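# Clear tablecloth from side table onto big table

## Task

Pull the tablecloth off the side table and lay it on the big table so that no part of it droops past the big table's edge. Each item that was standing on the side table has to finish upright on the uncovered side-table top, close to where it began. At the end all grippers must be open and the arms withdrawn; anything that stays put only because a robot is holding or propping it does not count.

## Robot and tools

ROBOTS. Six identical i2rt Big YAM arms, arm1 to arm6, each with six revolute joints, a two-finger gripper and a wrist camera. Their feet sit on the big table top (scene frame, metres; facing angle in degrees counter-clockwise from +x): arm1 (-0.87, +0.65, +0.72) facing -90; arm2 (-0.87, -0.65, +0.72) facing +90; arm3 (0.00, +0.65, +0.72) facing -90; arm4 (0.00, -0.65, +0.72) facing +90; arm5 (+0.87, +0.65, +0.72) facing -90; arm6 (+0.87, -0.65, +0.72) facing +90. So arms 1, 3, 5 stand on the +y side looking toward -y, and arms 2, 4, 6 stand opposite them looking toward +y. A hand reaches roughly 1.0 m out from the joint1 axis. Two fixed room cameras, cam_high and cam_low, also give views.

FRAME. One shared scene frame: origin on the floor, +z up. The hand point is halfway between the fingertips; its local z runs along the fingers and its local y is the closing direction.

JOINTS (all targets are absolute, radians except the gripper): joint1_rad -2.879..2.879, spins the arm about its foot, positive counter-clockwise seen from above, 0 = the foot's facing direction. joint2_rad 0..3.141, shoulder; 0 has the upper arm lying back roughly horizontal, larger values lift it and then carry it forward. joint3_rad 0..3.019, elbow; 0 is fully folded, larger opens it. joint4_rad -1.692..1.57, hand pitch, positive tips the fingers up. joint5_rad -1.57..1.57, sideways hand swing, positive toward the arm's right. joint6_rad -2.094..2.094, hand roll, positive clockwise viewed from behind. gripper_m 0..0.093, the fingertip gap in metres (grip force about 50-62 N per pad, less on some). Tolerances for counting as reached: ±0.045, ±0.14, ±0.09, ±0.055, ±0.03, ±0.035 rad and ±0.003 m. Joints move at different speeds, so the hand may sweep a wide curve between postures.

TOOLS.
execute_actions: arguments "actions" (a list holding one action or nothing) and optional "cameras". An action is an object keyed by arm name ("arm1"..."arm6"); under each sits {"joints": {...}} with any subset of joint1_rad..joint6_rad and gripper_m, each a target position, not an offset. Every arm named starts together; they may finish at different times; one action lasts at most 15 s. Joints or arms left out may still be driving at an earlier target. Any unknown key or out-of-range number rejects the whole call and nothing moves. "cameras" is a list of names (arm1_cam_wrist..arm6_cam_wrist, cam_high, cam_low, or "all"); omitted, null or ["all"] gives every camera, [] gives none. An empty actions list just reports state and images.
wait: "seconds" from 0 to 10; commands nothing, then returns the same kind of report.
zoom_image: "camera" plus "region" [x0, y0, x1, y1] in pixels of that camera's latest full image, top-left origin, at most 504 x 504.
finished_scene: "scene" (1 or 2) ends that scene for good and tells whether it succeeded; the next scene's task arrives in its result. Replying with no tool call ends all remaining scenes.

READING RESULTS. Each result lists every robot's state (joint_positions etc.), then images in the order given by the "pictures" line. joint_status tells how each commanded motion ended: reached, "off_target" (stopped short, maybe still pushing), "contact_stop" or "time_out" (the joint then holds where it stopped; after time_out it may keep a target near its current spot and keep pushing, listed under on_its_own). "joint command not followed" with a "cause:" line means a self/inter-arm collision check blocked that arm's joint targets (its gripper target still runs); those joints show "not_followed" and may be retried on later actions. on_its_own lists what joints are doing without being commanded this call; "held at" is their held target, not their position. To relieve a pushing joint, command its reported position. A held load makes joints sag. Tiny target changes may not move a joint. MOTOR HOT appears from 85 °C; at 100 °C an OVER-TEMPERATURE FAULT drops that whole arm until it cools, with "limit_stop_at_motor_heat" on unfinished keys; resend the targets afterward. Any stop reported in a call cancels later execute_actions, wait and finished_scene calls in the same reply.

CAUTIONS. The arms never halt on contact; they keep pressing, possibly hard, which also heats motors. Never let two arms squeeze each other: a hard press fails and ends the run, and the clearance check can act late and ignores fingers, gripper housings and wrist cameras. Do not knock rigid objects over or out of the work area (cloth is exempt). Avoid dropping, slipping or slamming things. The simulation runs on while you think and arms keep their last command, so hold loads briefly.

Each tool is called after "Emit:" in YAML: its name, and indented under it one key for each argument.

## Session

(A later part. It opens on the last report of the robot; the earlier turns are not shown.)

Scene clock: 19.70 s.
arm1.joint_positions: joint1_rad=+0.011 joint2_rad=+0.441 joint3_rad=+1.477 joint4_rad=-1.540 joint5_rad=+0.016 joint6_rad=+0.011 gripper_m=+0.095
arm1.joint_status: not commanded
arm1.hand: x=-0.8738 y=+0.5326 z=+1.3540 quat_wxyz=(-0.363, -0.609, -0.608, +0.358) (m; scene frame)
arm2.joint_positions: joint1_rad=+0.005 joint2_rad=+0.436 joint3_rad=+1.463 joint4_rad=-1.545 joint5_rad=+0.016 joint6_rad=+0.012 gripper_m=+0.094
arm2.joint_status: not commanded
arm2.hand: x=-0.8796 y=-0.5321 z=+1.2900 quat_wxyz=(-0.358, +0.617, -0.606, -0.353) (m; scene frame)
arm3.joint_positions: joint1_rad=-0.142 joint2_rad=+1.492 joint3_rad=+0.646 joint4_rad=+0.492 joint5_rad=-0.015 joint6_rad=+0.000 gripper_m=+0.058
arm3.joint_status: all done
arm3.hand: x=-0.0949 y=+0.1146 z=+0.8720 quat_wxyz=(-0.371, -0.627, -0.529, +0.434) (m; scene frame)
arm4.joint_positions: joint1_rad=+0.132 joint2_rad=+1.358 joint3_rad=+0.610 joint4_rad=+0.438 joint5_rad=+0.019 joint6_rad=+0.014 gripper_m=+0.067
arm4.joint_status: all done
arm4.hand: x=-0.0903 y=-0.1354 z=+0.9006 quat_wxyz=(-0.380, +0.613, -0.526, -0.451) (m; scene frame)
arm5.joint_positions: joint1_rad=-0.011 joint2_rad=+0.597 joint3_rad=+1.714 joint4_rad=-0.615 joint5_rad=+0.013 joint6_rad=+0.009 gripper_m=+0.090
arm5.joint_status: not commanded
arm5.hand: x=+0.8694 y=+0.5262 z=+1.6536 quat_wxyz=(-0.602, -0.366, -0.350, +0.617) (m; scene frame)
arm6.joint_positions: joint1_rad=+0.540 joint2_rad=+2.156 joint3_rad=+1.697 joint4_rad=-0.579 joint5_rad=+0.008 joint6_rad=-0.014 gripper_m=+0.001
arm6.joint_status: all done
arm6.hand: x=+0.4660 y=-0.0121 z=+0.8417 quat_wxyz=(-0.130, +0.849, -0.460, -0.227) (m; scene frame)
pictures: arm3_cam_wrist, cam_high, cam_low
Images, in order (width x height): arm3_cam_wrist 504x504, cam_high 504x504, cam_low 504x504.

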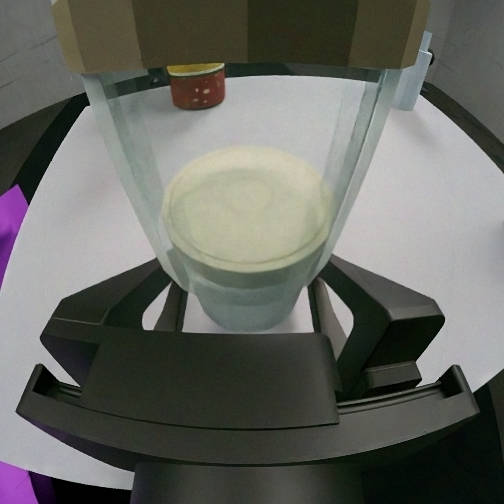

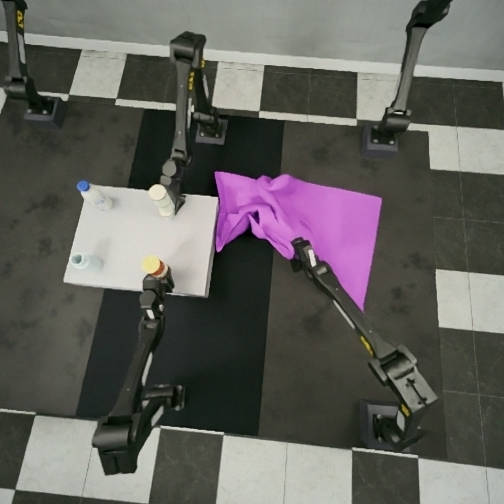

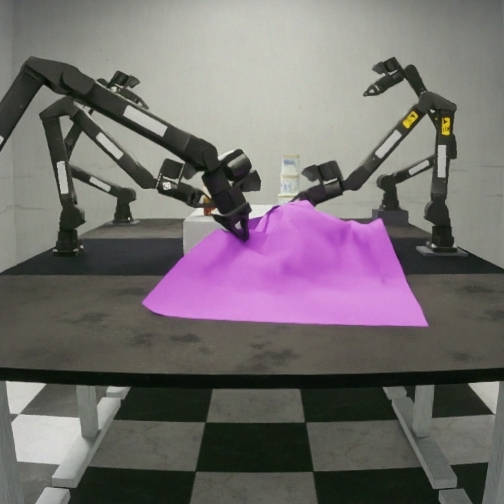

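Emit:
execute_actions:
  actions:
    - {"arm4":{"joints":{"gripper_m":0.093}},"arm3":{"joints":{"gripper_m":0.093}},"arm6":{"joints":{"joint1_rad":0.33}}}
  cameras: []

Emit:
execute_actions:
  actions:
    - {"arm4":{"joints":{"joint2_rad":0.9,"joint3_rad":0.33,"joint4_rad":0.39}},"arm3":{"joints":{"joint2_rad":0.9,"joint3_rad":0.3,"joint4_rad":0.39}},"arm6":{"joints":{"gripper_m":0.09}}}
  cameras: []

Emit:
execute_actions:
  actions:
    - {"arm6":{"joints":{"joint2_rad":1.3}},"arm4":{"joints":{"joint2_rad":0.5}},"arm3":{"joints":{"joint2_rad":0.5}}}
  cameras: ["cam_low","cam_high","arm3_cam_wrist"]

Scene clock: 21.73 s.
arm1.joint_positions: joint1_rad=+0.011 joint2_rad=+0.441 joint3_rad=+1.477 joint4_rad=-1.540 joint5_rad=+0.016 joint6_rad=+0.011 gripper_m=+0.095
arm1.joint_status: not commanded
arm1.hand: x=-0.8738 y=+0.5326 z=+1.3540 quat_wxyz=(-0.363, -0.609, -0.608, +0.358) (m; scene frame)
arm2.joint_positions: joint1_rad=+0.005 joint2_rad=+0.436 joint3_rad=+1.463 joint4_rad=-1.545 joint5_rad=+0.016 joint6_rad=+0.012 gripper_m=+0.094
arm2.joint_status: not commanded
arm2.hand: x=-0.8796 y=-0.5321 z=+1.2900 quat_wxyz=(-0.358, +0.617, -0.606, -0.353) (m; scene frame)
arm3.joint_positions: joint1_rad=-0.142 joint2_rad=+1.492 joint3_rad=+0.646 joint4_rad=+0.492 joint5_rad=-0.015 joint6_rad=+0.000 gripper_m=+0.093
arm3.joint_status: all done
arm3.hand: x=-0.0949 y=+0.1146 z=+0.8720 quat_wxyz=(-0.371, -0.627, -0.529, +0.434) (m; scene frame)
arm4.joint_positions: joint1_rad=+0.132 joint2_rad=+1.357 joint3_rad=+0.610 joint4_rad=+0.442 joint5_rad=+0.019 joint6_rad=+0.014 gripper_m=+0.093
arm4.joint_status: all done
arm4.hand: x=-0.0904 y=-0.1351 z=+0.9021 quat_wxyz=(-0.381, +0.612, -0.525, -0.452) (m; scene frame)
arm5.joint_positions: joint1_rad=-0.011 joint2_rad=+0.597 joint3_rad=+1.714 joint4_rad=-0.615 joint5_rad=+0.013 joint6_rad=+0.009 gripper_m=+0.090
arm5.joint_status: not commanded
arm5.hand: x=+0.8694 y=+0.5262 z=+1.6536 quat_wxyz=(-0.602, -0.366, -0.350, +0.617) (m; scene frame)
arm6.joint_positions: joint1_rad=+0.332 joint2_rad=+2.156 joint3_rad=+1.697 joint4_rad=-0.579 joint5_rad=+0.012 joint6_rad=-0.014 gripper_m=+0.001
arm6.joint_status: all done
arm6.hand: x=+0.6067 y=+0.0577 z=+0.8416 quat_wxyz=(-0.155, +0.796, -0.545, -0.211) (m; scene frame)
pictures: none
No camera images: the call's "cameras" was empty. Leave "cameras" out to get every camera's image.

Scene clock: 22.97 s.
arm1.joint_positions: joint1_rad=+0.011 joint2_rad=+0.441 joint3_rad=+1.477 joint4_rad=-1.540 joint5_rad=+0.016 joint6_rad=+0.011 gripper_m=+0.095
arm1.joint_status: not commanded
arm1.hand: x=-0.8738 y=+0.5326 z=+1.3540 quat_wxyz=(-0.363, -0.609, -0.608, +0.358) (m; scene frame)
arm2.joint_positions: joint1_rad=+0.005 joint2_rad=+0.436 joint3_rad=+1.463 joint4_rad=-1.545 joint5_rad=+0.016 joint6_rad=+0.012 gripper_m=+0.094
arm2.joint_status: not commanded
arm2.hand: x=-0.8796 y=-0.5321 z=+1.2900 quat_wxyz=(-0.358, +0.617, -0.606, -0.353) (m; scene frame)
arm3.joint_positions: joint1_rad=-0.142 joint2_rad=+0.898 joint3_rad=+0.304 joint4_rad=+0.392 joint5_rad=-0.015 joint6_rad=+0.002 gripper_m=+0.093
arm3.joint_status: all done
arm3.hand: x=-0.0687 y=+0.2595 z=+0.9360 quat_wxyz=(-0.410, -0.592, -0.500, +0.481) (m; scene frame)
arm4.joint_positions: joint1_rad=+0.132 joint2_rad=+0.901 joint3_rad=+0.330 joint4_rad=+0.396 joint5_rad=+0.019 joint6_rad=+0.014 gripper_m=+0.093
arm4.joint_status: all done
arm4.hand: x=-0.0689 y=-0.2524 z=+0.9406 quat_wxyz=(-0.413, +0.581, -0.499, -0.492) (m; scene frame)
arm5.joint_positions: joint1_rad=-0.011 joint2_rad=+0.597 joint3_rad=+1.714 joint4_rad=-0.615 joint5_rad=+0.013 joint6_rad=+0.009 gripper_m=+0.090
arm5.joint_status: not commanded
arm5.hand: x=+0.8694 y=+0.5262 z=+1.6536 quat_wxyz=(-0.602, -0.366, -0.350, +0.617) (m; scene frame)
arm6.joint_positions: joint1_rad=+0.332 joint2_rad=+2.156 joint3_rad=+1.697 joint4_rad=-0.579 joint5_rad=+0.012 joint6_rad=-0.014 gripper_m=+0.090
arm6.joint_status: all done
arm6.hand: x=+0.6067 y=+0.0577 z=+0.8416 quat_wxyz=(-0.155, +0.796, -0.545, -0.211) (m; scene frame)
pictures: none
No camera images: the call's "cameras" was empty. Leave "cameras" out to get every camera's image.

Scene clock: 24.83 s.
arm1.joint_positions: joint1_rad=+0.011 joint2_rad=+0.441 joint3_rad=+1.477 joint4_rad=-1.540 joint5_rad=+0.016 joint6_rad=+0.011 gripper_m=+0.095
arm1.joint_status: not commanded
arm1.hand: x=-0.8738 y=+0.5326 z=+1.3540 quat_wxyz=(-0.363, -0.609, -0.608, +0.358) (m; scene frame)
arm2.joint_positions: joint1_rad=+0.005 joint2_rad=+0.436 joint3_rad=+1.463 joint4_rad=-1.545 joint5_rad=+0.016 joint6_rad=+0.012 gripper_m=+0.094
arm2.joint_status: not commanded
arm2.hand: x=-0.8796 y=-0.5321 z=+1.2900 quat_wxyz=(-0.358, +0.617, -0.606, -0.353) (m; scene frame)
arm3.joint_positions: joint1_rad=-0.142 joint2_rad=+0.495 joint3_rad=+0.304 joint4_rad=+0.391 joint5_rad=-0.015 joint6_rad=+0.002 gripper_m=+0.093
arm3.joint_status: all done
arm3.hand: x=-0.0582 y=+0.3179 z=+1.0767 quat_wxyz=(-0.500, -0.483, -0.410, +0.590) (m; scene frame)
arm4.joint_positions: joint1_rad=+0.132 joint2_rad=+0.500 joint3_rad=+0.330 joint4_rad=+0.396 joint5_rad=+0.019 joint6_rad=+0.014 gripper_m=+0.093
arm4.joint_status: all done
arm4.hand: x=-0.0570 y=-0.3166 z=+1.0823 quat_wxyz=(-0.501, +0.471, -0.408, -0.601) (m; scene frame)
arm5.joint_positions: joint1_rad=-0.011 joint2_rad=+0.597 joint3_rad=+1.714 joint4_rad=-0.615 joint5_rad=+0.013 joint6_rad=+0.009 gripper_m=+0.090
arm5.joint_status: not commanded
arm5.hand: x=+0.8694 y=+0.5262 z=+1.6536 quat_wxyz=(-0.602, -0.366, -0.350, +0.617) (m; scene frame)
arm6.joint_positions: joint1_rad=+0.332 joint2_rad=+1.308 joint3_rad=+1.696 joint4_rad=-0.580 joint5_rad=+0.012 joint6_rad=-0.014 gripper_m=+0.090
arm6.joint_status: all done
arm6.hand: x=+0.6658 y=-0.1002 z=+1.4260 quat_wxyz=(-0.368, +0.636, -0.439, -0.516) (m; scene frame)
pictures: arm3_cam_wrist, cam_high, cam_low
Images, in order (width x height): arm3_cam_wrist 504x504, cam_high 504x504, cam_low 504x504.

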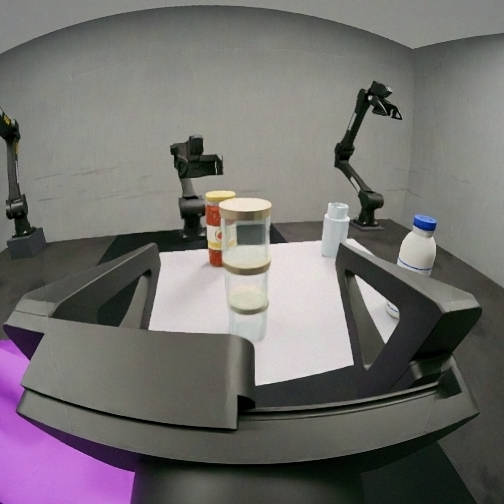

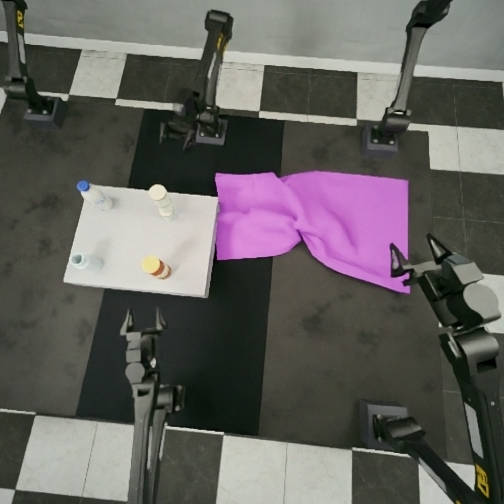

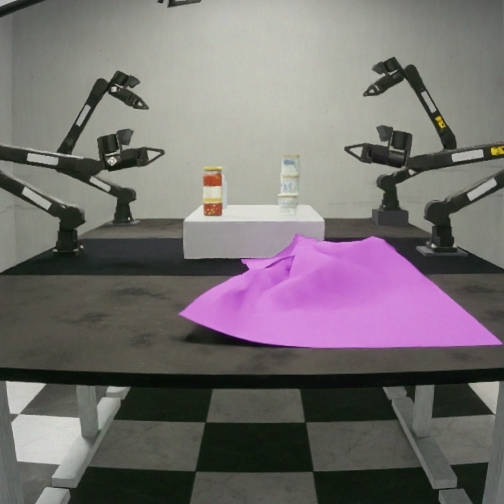

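Emit:
finished_scene:
  scene: 1

The scene is finished: the task was done.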